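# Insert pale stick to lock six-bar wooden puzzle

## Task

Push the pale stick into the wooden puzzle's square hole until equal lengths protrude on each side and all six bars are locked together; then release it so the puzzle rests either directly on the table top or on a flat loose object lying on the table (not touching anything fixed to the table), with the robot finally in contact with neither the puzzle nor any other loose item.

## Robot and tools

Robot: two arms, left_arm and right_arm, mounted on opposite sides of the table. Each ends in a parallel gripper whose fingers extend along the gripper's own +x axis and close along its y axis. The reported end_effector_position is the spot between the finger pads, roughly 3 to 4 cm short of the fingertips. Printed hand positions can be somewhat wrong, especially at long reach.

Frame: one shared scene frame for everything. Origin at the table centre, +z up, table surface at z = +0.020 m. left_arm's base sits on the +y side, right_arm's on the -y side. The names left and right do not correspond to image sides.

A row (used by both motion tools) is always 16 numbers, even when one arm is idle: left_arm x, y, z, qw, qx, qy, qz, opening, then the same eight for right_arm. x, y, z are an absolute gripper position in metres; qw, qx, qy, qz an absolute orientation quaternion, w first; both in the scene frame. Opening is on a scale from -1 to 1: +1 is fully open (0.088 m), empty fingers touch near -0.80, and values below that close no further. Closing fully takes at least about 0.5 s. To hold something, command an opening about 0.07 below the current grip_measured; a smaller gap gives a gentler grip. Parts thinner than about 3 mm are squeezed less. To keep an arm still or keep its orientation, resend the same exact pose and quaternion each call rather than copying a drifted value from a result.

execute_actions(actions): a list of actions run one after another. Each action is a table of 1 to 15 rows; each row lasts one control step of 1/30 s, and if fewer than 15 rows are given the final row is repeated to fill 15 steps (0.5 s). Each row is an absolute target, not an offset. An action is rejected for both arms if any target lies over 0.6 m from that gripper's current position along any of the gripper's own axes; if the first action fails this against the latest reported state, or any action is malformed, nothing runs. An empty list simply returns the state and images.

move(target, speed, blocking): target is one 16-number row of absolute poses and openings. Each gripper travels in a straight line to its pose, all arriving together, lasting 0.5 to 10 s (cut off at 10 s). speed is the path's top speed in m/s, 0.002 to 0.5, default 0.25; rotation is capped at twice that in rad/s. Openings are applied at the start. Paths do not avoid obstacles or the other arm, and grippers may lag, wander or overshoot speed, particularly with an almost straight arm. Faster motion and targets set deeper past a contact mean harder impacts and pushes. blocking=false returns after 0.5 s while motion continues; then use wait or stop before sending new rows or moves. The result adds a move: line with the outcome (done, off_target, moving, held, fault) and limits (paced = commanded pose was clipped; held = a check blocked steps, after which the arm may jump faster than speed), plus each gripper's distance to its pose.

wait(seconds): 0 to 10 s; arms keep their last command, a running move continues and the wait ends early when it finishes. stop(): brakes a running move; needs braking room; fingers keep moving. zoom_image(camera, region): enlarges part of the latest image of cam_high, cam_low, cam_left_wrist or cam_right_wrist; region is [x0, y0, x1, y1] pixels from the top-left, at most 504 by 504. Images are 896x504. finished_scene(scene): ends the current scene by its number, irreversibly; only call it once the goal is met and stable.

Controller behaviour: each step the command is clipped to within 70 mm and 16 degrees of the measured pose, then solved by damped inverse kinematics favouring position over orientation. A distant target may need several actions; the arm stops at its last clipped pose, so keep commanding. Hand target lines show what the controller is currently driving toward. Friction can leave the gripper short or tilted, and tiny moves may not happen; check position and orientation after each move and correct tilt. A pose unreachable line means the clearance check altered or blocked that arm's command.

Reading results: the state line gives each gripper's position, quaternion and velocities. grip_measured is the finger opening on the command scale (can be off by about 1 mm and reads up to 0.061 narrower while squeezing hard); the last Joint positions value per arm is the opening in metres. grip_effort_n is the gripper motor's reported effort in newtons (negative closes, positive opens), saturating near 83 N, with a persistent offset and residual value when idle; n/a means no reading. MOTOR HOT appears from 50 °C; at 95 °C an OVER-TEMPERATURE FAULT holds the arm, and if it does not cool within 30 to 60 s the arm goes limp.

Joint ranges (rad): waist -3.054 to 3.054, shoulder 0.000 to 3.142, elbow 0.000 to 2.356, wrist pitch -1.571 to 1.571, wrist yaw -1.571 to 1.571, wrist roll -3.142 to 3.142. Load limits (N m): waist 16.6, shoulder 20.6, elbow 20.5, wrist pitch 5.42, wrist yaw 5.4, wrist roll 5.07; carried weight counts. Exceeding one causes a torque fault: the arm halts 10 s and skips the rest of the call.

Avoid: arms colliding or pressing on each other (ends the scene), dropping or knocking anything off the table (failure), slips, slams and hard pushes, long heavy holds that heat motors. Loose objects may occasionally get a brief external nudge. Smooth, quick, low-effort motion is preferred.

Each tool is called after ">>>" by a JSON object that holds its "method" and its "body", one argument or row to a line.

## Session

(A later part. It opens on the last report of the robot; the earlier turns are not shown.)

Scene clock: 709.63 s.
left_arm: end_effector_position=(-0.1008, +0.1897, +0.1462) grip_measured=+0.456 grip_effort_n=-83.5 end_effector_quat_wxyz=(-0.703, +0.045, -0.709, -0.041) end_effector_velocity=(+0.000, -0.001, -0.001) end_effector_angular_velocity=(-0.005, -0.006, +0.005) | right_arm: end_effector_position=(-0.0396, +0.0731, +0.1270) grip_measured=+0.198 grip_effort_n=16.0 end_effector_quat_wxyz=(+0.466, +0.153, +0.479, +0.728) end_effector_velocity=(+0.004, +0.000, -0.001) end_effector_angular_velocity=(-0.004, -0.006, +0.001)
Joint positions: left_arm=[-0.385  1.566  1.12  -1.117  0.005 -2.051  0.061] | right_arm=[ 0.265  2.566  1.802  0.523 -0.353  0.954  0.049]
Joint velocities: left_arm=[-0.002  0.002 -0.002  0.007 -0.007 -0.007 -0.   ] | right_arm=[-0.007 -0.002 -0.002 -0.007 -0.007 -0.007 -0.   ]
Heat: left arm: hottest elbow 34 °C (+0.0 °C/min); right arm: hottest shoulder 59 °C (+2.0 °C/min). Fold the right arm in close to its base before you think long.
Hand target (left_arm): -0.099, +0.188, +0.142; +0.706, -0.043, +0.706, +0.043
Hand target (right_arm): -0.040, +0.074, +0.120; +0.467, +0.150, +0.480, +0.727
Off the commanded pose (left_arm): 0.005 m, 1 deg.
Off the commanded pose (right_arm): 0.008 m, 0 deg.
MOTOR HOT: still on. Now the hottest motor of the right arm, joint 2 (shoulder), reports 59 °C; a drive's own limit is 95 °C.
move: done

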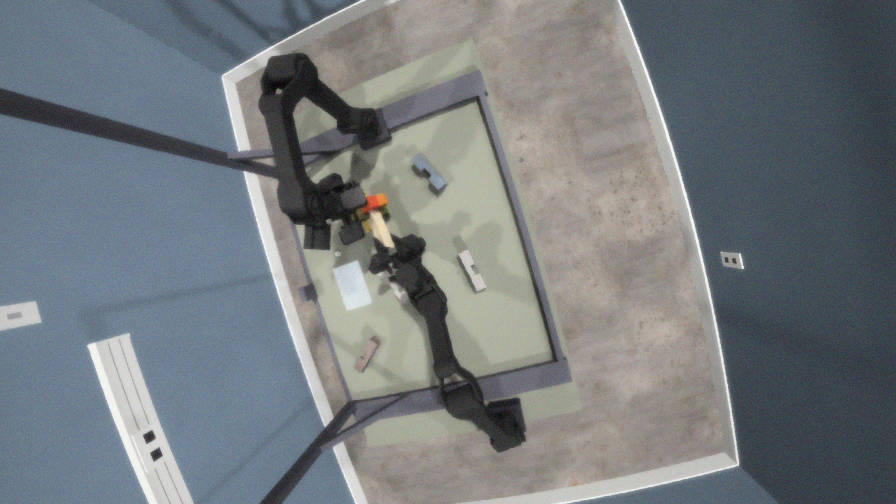

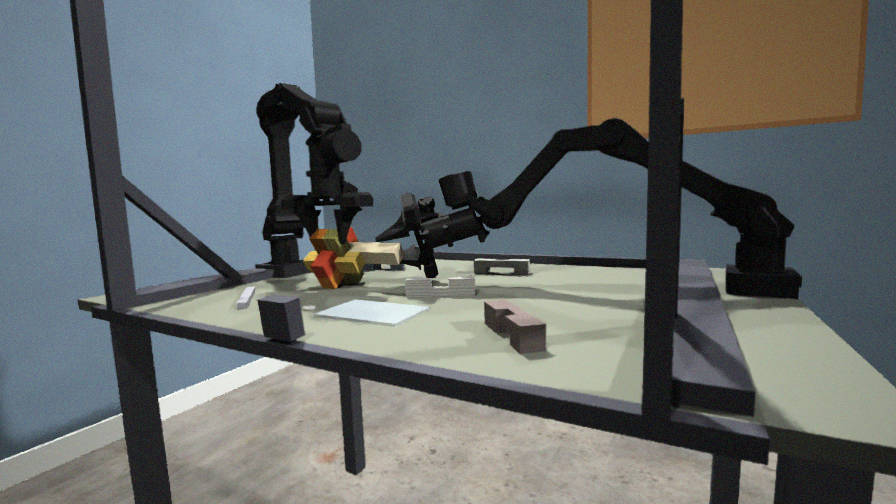

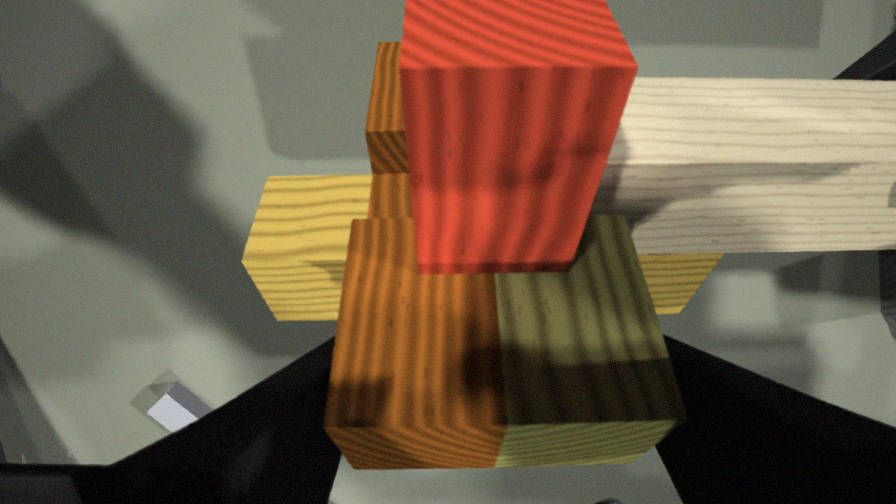

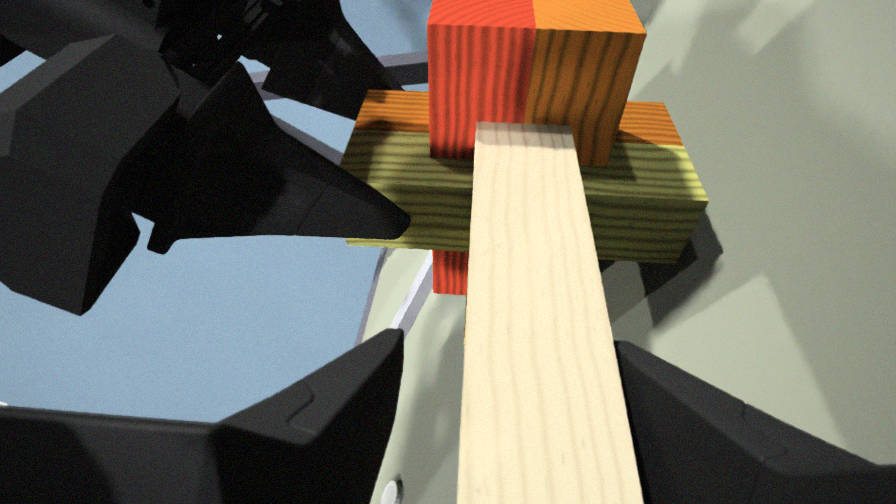

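>>> {"method": "move", "body": {
  "target": [-0.0995, 0.1882, 0.142, 0.7058, -0.0432, 0.7058, 0.0432, 0.38, -0.0395, 0.0088, 0.1213, 0.5268, 0.2409, 0.4118, 0.7035, 0.6],
  "speed": 0.1
}}

>>> {"method": "move", "body": {
  "target": [-0.0995, 0.1882, 0.142, 0.7058, -0.0432, 0.7058, 0.0432, 0.38, -0.0395, 0.0088, 0.1213, 0.5268, 0.2409, 0.4118, 0.7035, -1.0],
  "speed": 0.05
}}

Scene clock: 737.97 s.
left_arm: end_effector_position=(-0.1008, +0.1897, +0.1462) grip_measured=+0.456 grip_effort_n=-83.5 end_effector_quat_wxyz=(-0.703, +0.045, -0.709, -0.041) end_effector_velocity=(+0.001, +0.002, -0.001) end_effector_angular_velocity=(+0.009, -0.011, +0.020) | right_arm: end_effector_position=(-0.0403, +0.0118, +0.1222) grip_measured=+0.598 grip_effort_n=15.6 end_effector_quat_wxyz=(+0.523, +0.241, +0.409, +0.707) end_effector_velocity=(+0.001, -0.001, +0.000) end_effector_angular_velocity=(+0.010, -0.019, +0.007)
Joint positions: left_arm=[-0.385  1.566  1.12  -1.117  0.005 -2.051  0.061] | right_arm=[ 0.36   2.439  1.355  0.997 -0.049  0.984  0.068]
Joint velocities: left_arm=[-0.002  0.002 -0.002 -0.007 -0.007 -0.022  0.   ] | right_arm=[-0.002 -0.002 -0.007  0.007 -0.007 -0.022 -0.   ]
Heat: left arm: hottest elbow 34 °C (+0.0 °C/min); right arm: hottest shoulder 55 °C (-2.0 °C/min). Fold the right arm in close to its base before you think long.
Hand target (left_arm): -0.099, +0.188, +0.142; +0.706, -0.043, +0.706, +0.043
Hand target (right_arm): -0.039, +0.009, +0.121; +0.526, +0.241, +0.411, +0.704
Off the commanded pose (left_arm): 0.005 m, 1 deg.
Off the commanded pose (right_arm): 0.003 m, 1 deg.
MOTOR HOT: still on. Now the hottest motor of the right arm, joint 2 (shoulder), reports 55 °C; a drive's own limit is 95 °C.
move: done

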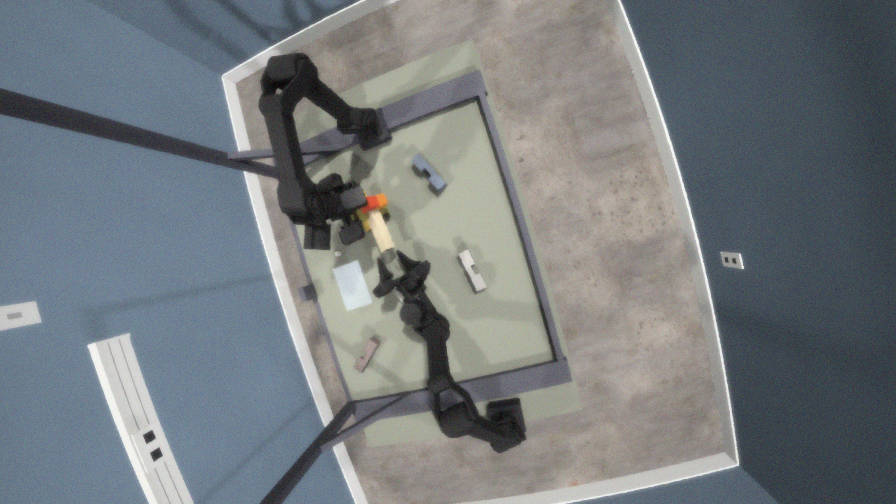

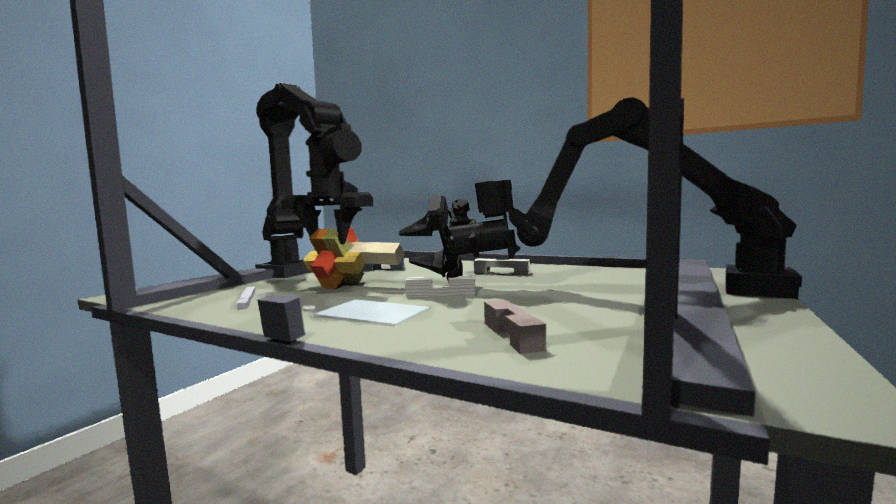

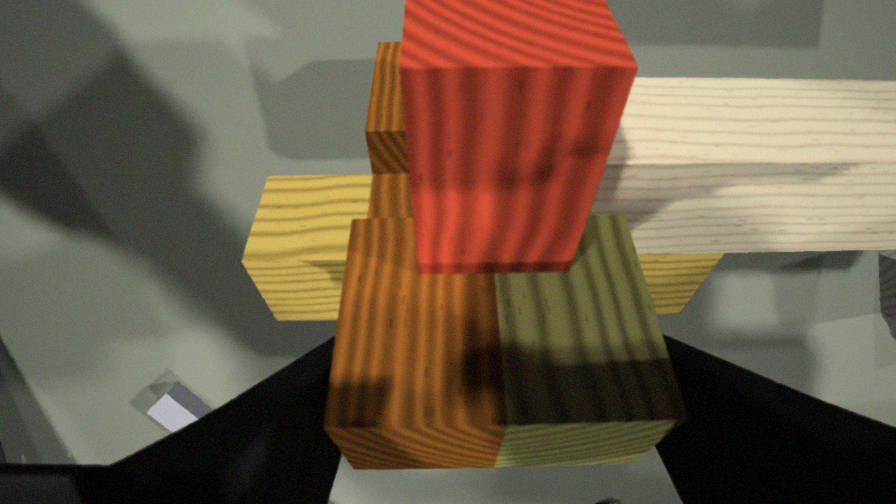

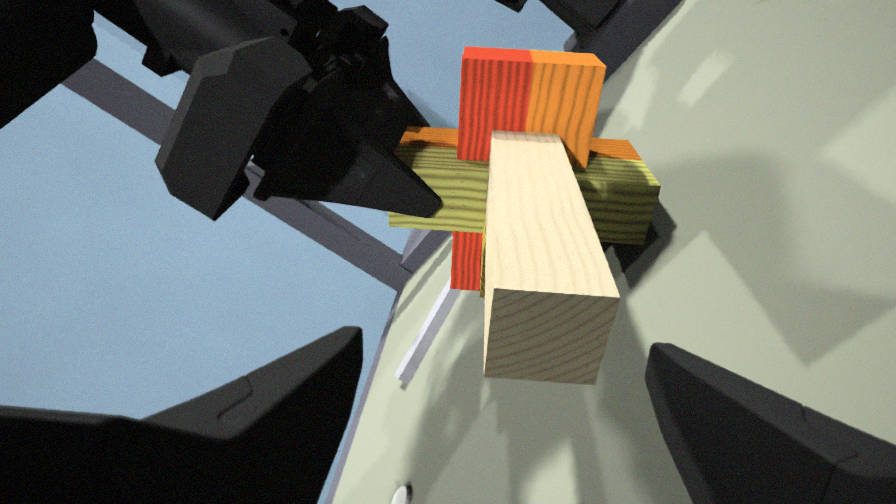

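Scene clock: 738.67 s.
left_arm: end_effector_position=(-0.1008, +0.1897, +0.1462) grip_measured=+0.456 grip_effort_n=-83.5 end_effector_quat_wxyz=(-0.703, +0.045, -0.709, -0.041) end_effector_velocity=(-0.000, +0.002, -0.000) end_effector_angular_velocity=(+0.004, -0.009, +0.015) | right_arm: end_effector_position=(-0.0400, +0.0115, +0.1222) grip_measured=-0.779 grip_effort_n=-83.5 end_effector_quat_wxyz=(+0.524, +0.242, +0.409, +0.706) end_effector_velocity=(+0.000, -0.000, +0.002) end_effector_angular_velocity=(-0.000, -0.007, +0.005)
Joint positions: left_arm=[-0.385  1.566  1.12  -1.117  0.005 -2.051  0.061] | right_arm=[ 0.36   2.438  1.353  0.997 -0.047  0.984  0.001]
Joint velocities: left_arm=[-0.007 -0.002 -0.002 -0.007 -0.007 -0.022 -0.   ] | right_arm=[-0.002 -0.007 -0.002 -0.007 -0.007 -0.007  0.   ]
Heat: left arm: hottest elbow 34 °C (+0.0 °C/min); right arm: hottest shoulder 55 °C (-2.0 °C/min). Fold the right arm in close to its base before you think long.
Hand target (left_arm): -0.099, +0.188, +0.142; +0.706, -0.043, +0.706, +0.043
Hand target (right_arm): -0.040, +0.009, +0.121; +0.527, +0.241, +0.412, +0.704
Off the commanded pose (left_arm): 0.005 m, 1 deg.
Off the commanded pose (right_arm): 0.003 m, 1 deg.
MOTOR HOT: still on. Now the hottest motor of the right arm, joint 2 (shoulder), reports 55 °C; a drive's own limit is 95 °C.
move: done

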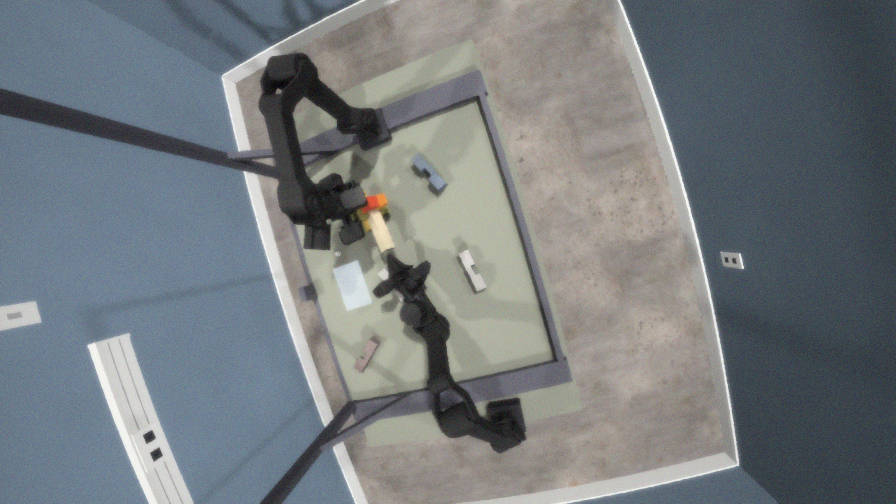

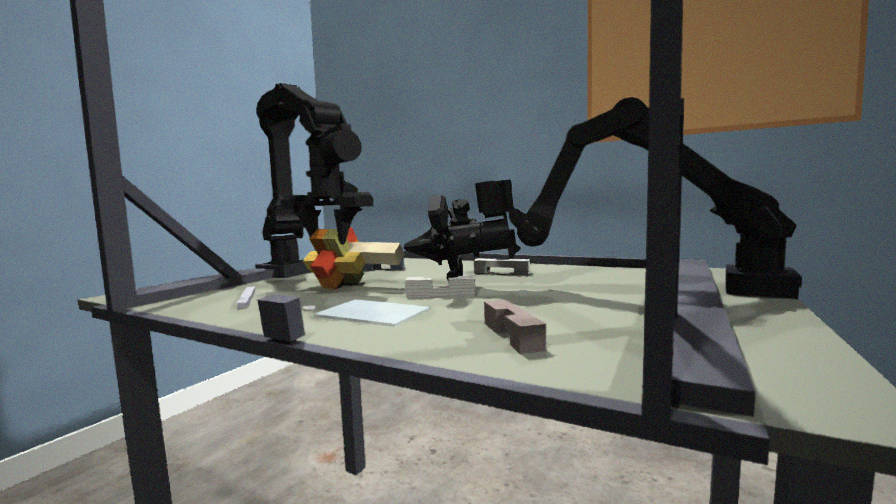

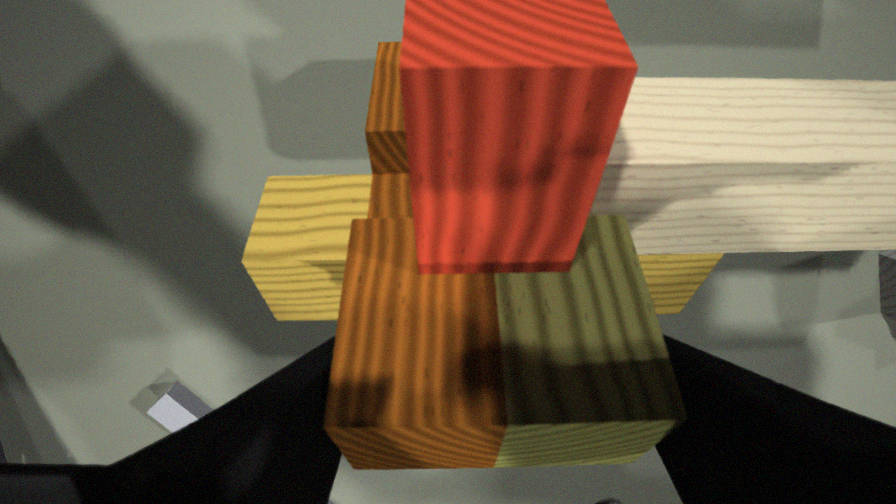

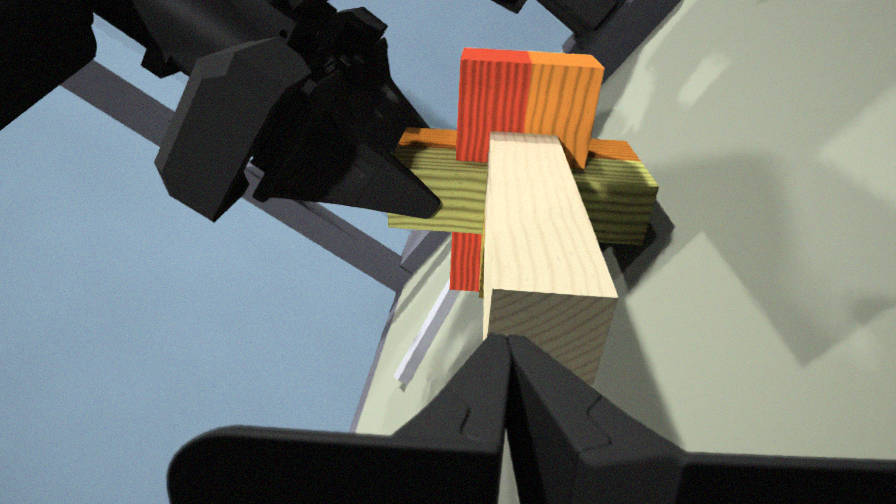

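>>> {"method": "move", "body": {
  "target": [-0.0995, 0.1882, 0.142, 0.7058, -0.0432, 0.7058, 0.0432, 0.38, -0.0445, 0.0090, 0.1150, 0.6601, -0.0653, 0.0578, 0.7462, -0.85],
  "speed": 0.4
}}

Scene clock: 748.73 s.
left_arm: end_effector_position=(-0.1008, +0.1897, +0.1462) grip_measured=+0.456 grip_effort_n=-83.5 end_effector_quat_wxyz=(-0.703, +0.045, -0.709, -0.041) end_effector_velocity=(+0.002, +0.002, +0.001) end_effector_angular_velocity=(-0.006, -0.021, -0.014) | right_arm: end_effector_position=(-0.0438, +0.0071, +0.1108) grip_measured=-0.779 grip_effort_n=-83.5 end_effector_quat_wxyz=(+0.658, -0.068, +0.061, +0.747) end_effector_velocity=(+0.003, -0.000, -0.001) end_effector_angular_velocity=(-0.005, -0.011, -0.008)
Joint positions: left_arm=[-0.385  1.566  1.12  -1.117  0.005 -2.051  0.061] | right_arm=[0.441 2.42  1.369 0.863 0.244 0.048 0.001]
Joint velocities: left_arm=[-0.007 -0.007 -0.002 -0.007 -0.022  0.007 -0.   ] | right_arm=[-0.002 -0.002 -0.002 -0.007  0.007 -0.007 -0.   ]
Heat: left arm: hottest elbow 34 °C (+0.0 °C/min); right arm: hottest shoulder 55 °C (-3.0 °C/min). Fold the right arm in close to its base before you think long.
Hand target (left_arm): -0.099, +0.188, +0.142; +0.706, -0.043, +0.706, +0.043
Hand target (right_arm): -0.044, +0.009, +0.115; +0.660, -0.065, +0.057, +0.746
Off the commanded pose (left_arm): 0.005 m, 1 deg.
Off the commanded pose (right_arm): 0.005 m, 1 deg.
MOTOR HOT: still on. Now the hottest motor of the right arm, joint 2 (shoulder), reports 55 °C; a drive's own limit is 95 °C.
move: done

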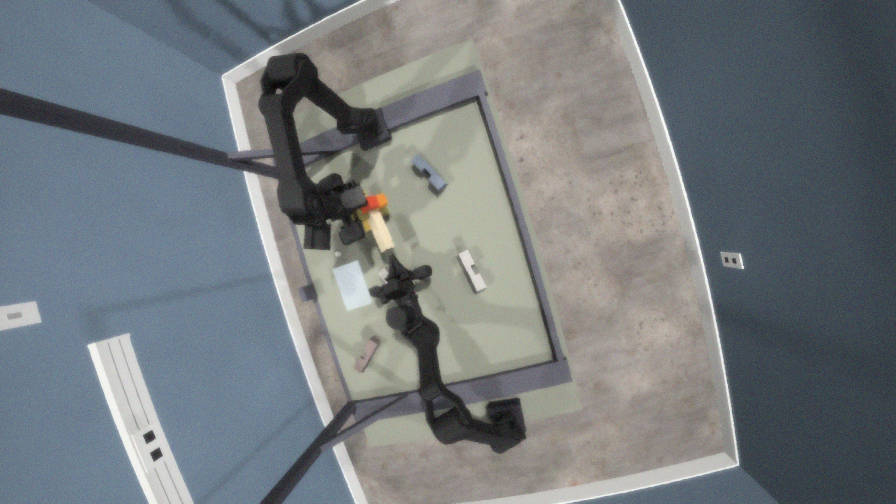

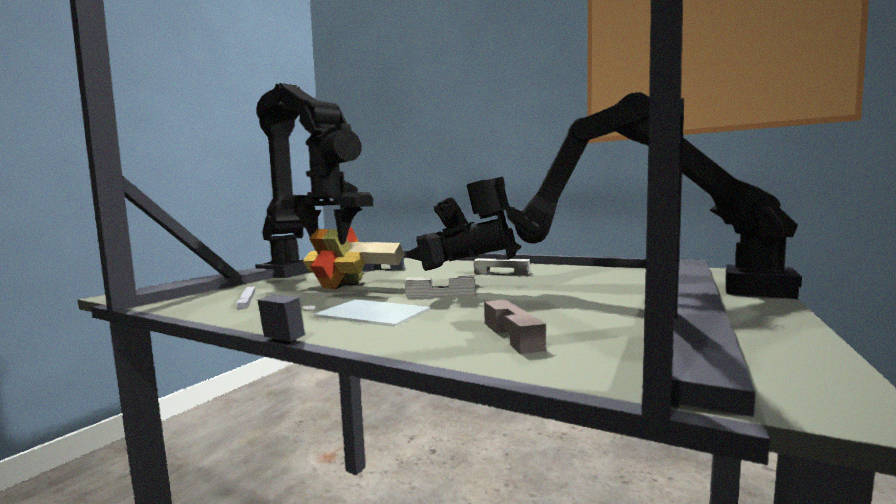

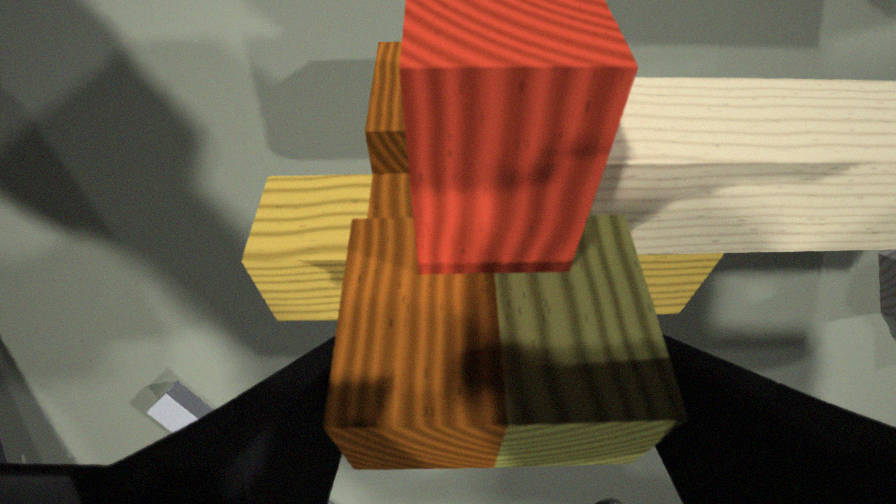

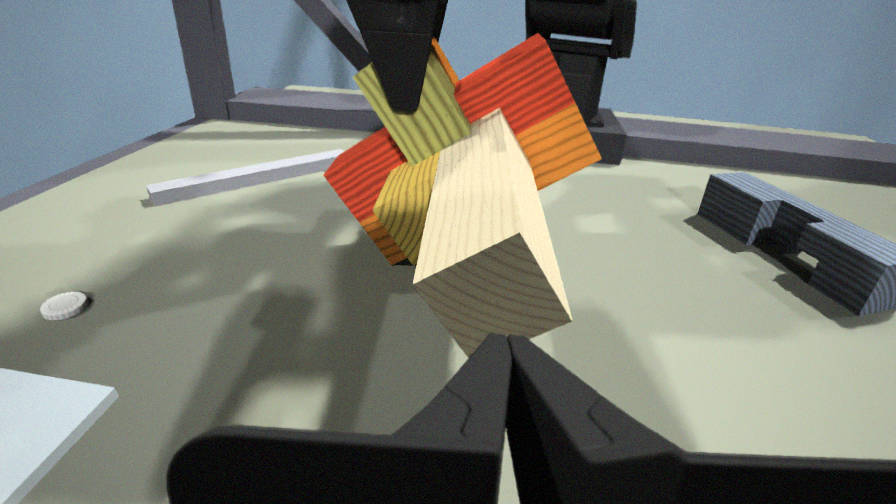

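>>> {"method": "move", "body": {
  "target": [-0.0995, 0.1882, 0.142, 0.7058, -0.0432, 0.7058, 0.0432, 0.38, -0.0497, 0.0547, 0.1105, 0.6601, -0.0653, 0.0578, 0.7462, -0.85],
  "speed": 0.02
}}

Scene clock: 756.87 s.
left_arm: end_effector_position=(-0.1064, +0.2036, +0.1457) grip_measured=+0.456 grip_effort_n=-83.5 end_effector_quat_wxyz=(-0.698, +0.020, -0.713, -0.059) end_effector_velocity=(-0.000, +0.001, +0.001) end_effector_angular_velocity=(-0.000, -0.008, -0.000) | right_arm: end_effector_position=(-0.0528, +0.0453, +0.1120) grip_measured=-0.779 grip_effort_n=-83.5 end_effector_quat_wxyz=(+0.661, -0.070, +0.060, +0.744) end_effector_velocity=(-0.000, +0.002, +0.002) end_effector_angular_velocity=(+0.003, -0.005, +0.006)
Joint positions: left_arm=[-0.402  1.566  1.117 -1.162  0.043 -2.059  0.061] | right_arm=[0.432 2.526 1.602 0.734 0.244 0.043 0.001]
Joint velocities: left_arm=[-0.007 -0.002  0.002 -0.007 -0.007 -0.007 -0.   ] | right_arm=[-0.002  0.002  0.012 -0.007 -0.007 -0.007 -0.   ]
Heat: left arm: hottest elbow 34 °C (+0.0 °C/min); right arm: hottest shoulder 55 °C (-2.0 °C/min). Fold the right arm in close to its base before you think long.
Hand target (left_arm): -0.099, +0.189, +0.143; +0.706, -0.043, +0.706, +0.044
Hand target (right_arm): -0.049, +0.054, +0.111; +0.660, -0.065, +0.058, +0.746
Off the commanded pose (left_arm): 0.017 m, 3 deg.
Off the commanded pose (right_arm): 0.010 m, 1 deg.
MOTOR HOT: still on. Now the hottest motor of the right arm, joint 2 (shoulder), reports 55 °C; a drive's own limit is 95 °C.
move: off_target (left_arm, right_arm)

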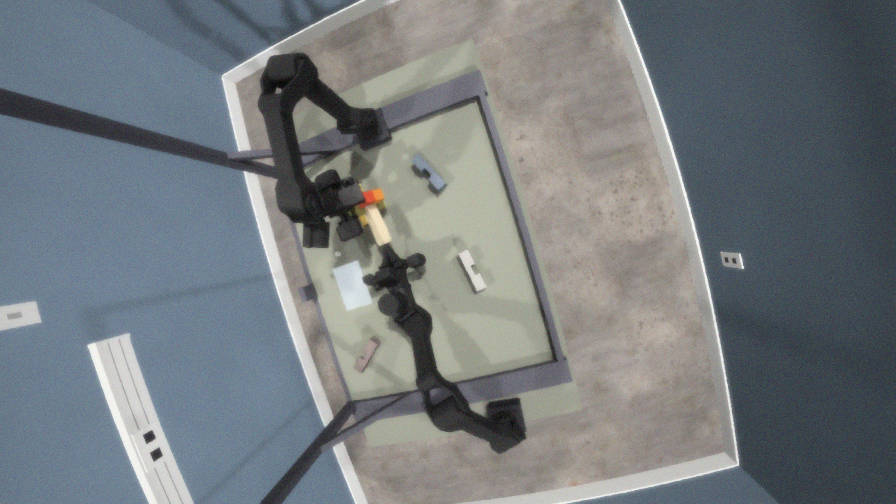

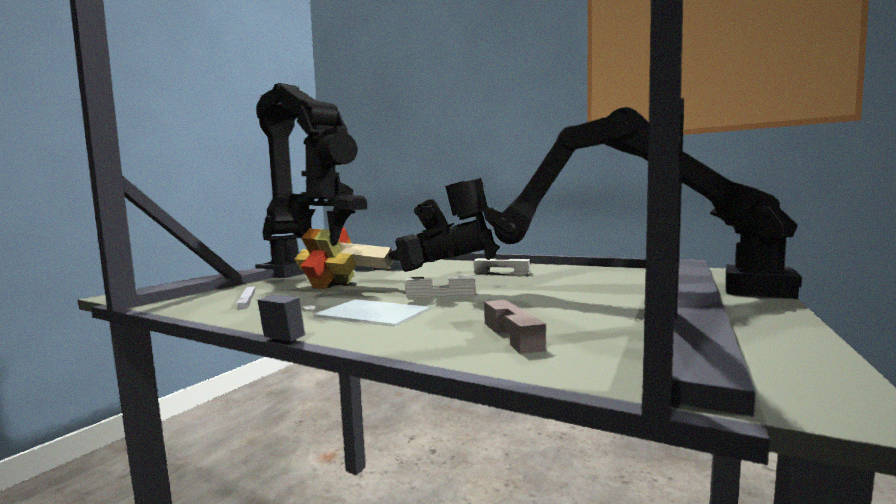

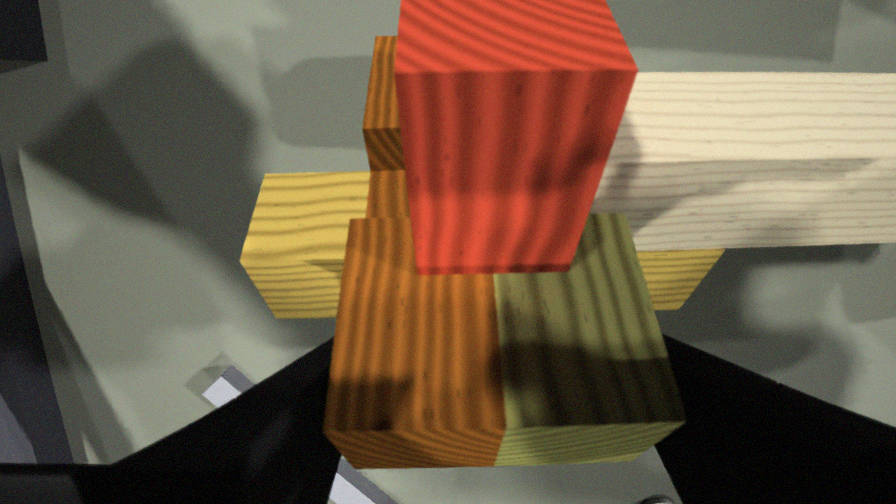

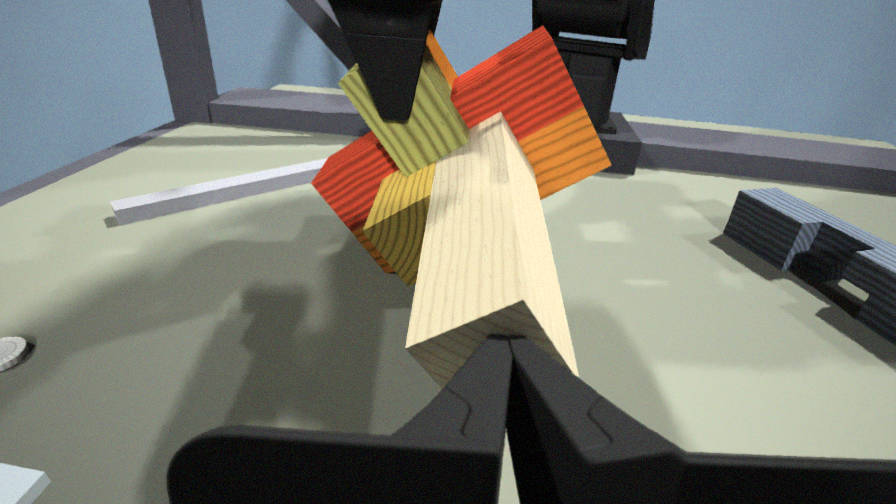

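>>> {"method": "move", "body": {
  "target": [-0.0995, 0.1882, 0.142, 0.7058, -0.0432, 0.7058, 0.0432, 0.38, -0.0450, 0.0120, 0.1170, 0.6601, -0.0653, 0.0578, 0.7462, -0.85],
  "speed": 0.04
}}

>>> {"method": "zoom_image", "body": {
  "camera": "cam_right_wrist",
  "region": [400, 60, 600, 220]
}}

Scene clock: 761.23 s.
left_arm: end_effector_position=(-0.1022, +0.1916, +0.1456) grip_measured=+0.456 grip_effort_n=-83.5 end_effector_quat_wxyz=(-0.701, +0.043, -0.711, -0.044) end_effector_velocity=(+0.003, -0.002, -0.000) end_effector_angular_velocity=(-0.015, -0.018, +0.010) | right_arm: end_effector_position=(-0.0451, +0.0146, +0.1147) grip_measured=-0.779 grip_effort_n=-83.5 end_effector_quat_wxyz=(+0.659, -0.066, +0.058, +0.747) end_effector_velocity=(-0.002, -0.002, +0.001) end_effector_angular_velocity=(+0.003, -0.005, +0.011)
Joint positions: left_arm=[-0.388  1.565  1.117 -1.118  0.013 -2.056  0.061] | right_arm=[0.438 2.433 1.409 0.842 0.244 0.043 0.001]
Joint velocities: left_arm=[ 0.002 -0.002 -0.002  0.007 -0.022 -0.007 -0.   ] | right_arm=[ 0.002 -0.007 -0.012  0.007 -0.007 -0.007 -0.   ]
Heat: left arm: hottest elbow 34 °C (+0.0 °C/min); right arm: hottest shoulder 54 °C (-4.1 °C/min). Fold the right arm in close to its base before you think long.
Hand target (left_arm): -0.099, +0.188, +0.142; +0.706, -0.043, +0.706, +0.043
Hand target (right_arm): -0.045, +0.012, +0.117; +0.660, -0.065, +0.058, +0.746
Off the commanded pose (left_arm): 0.006 m, 1 deg.
Off the commanded pose (right_arm): 0.004 m, 0 deg.
MOTOR HOT: still on. Now the hottest motor of the right arm, joint 2 (shoulder), reports 54 °C; a drive's own limit is 95 °C.
move: done

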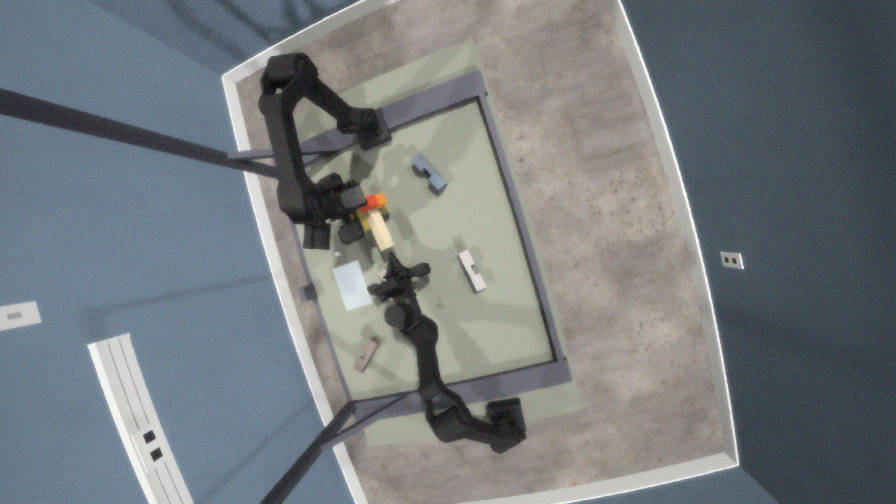

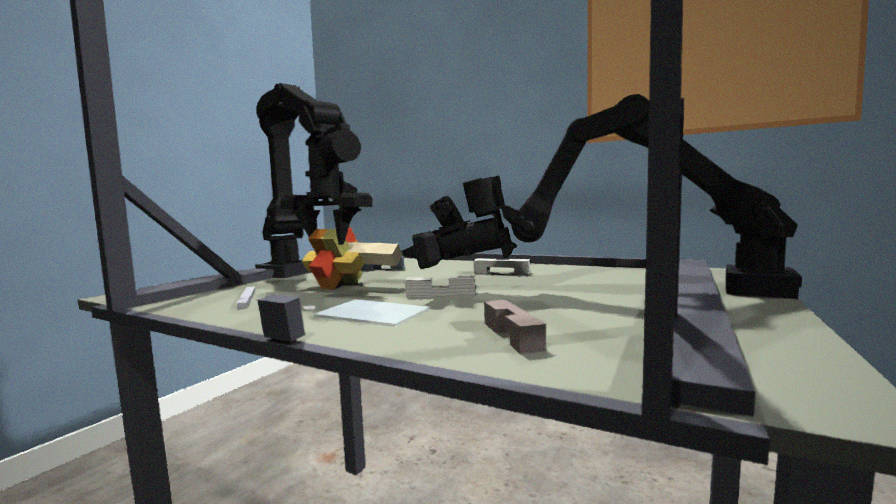

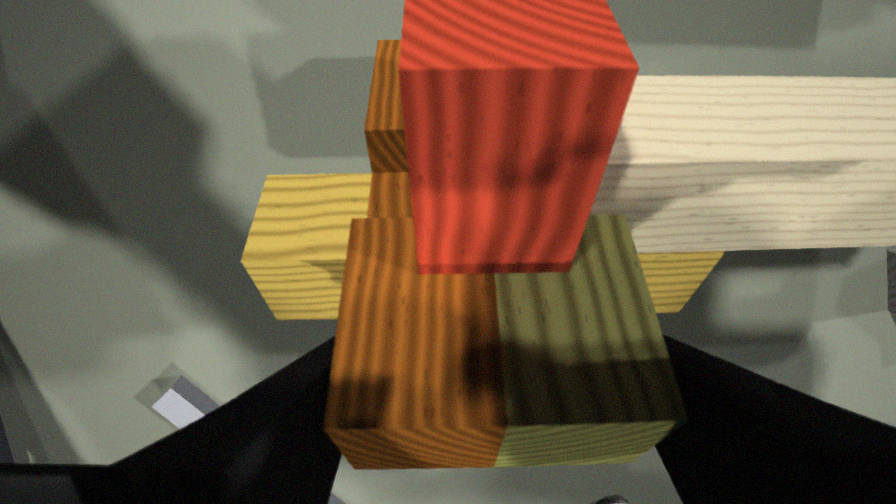

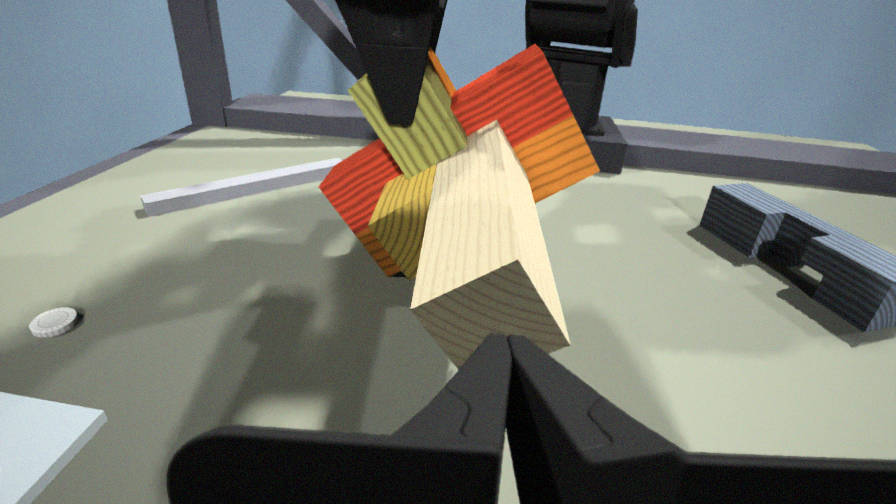

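Region (400, 60, 600, 220) of cam_right_wrist's 896x504 image, scaled by 2.520, with more detail than that image has; it fills the top 403 rows of this view, and the rest is white.

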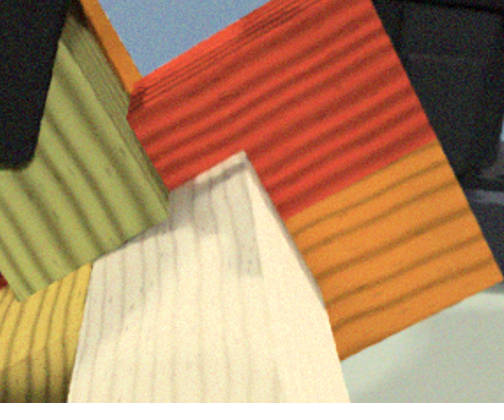

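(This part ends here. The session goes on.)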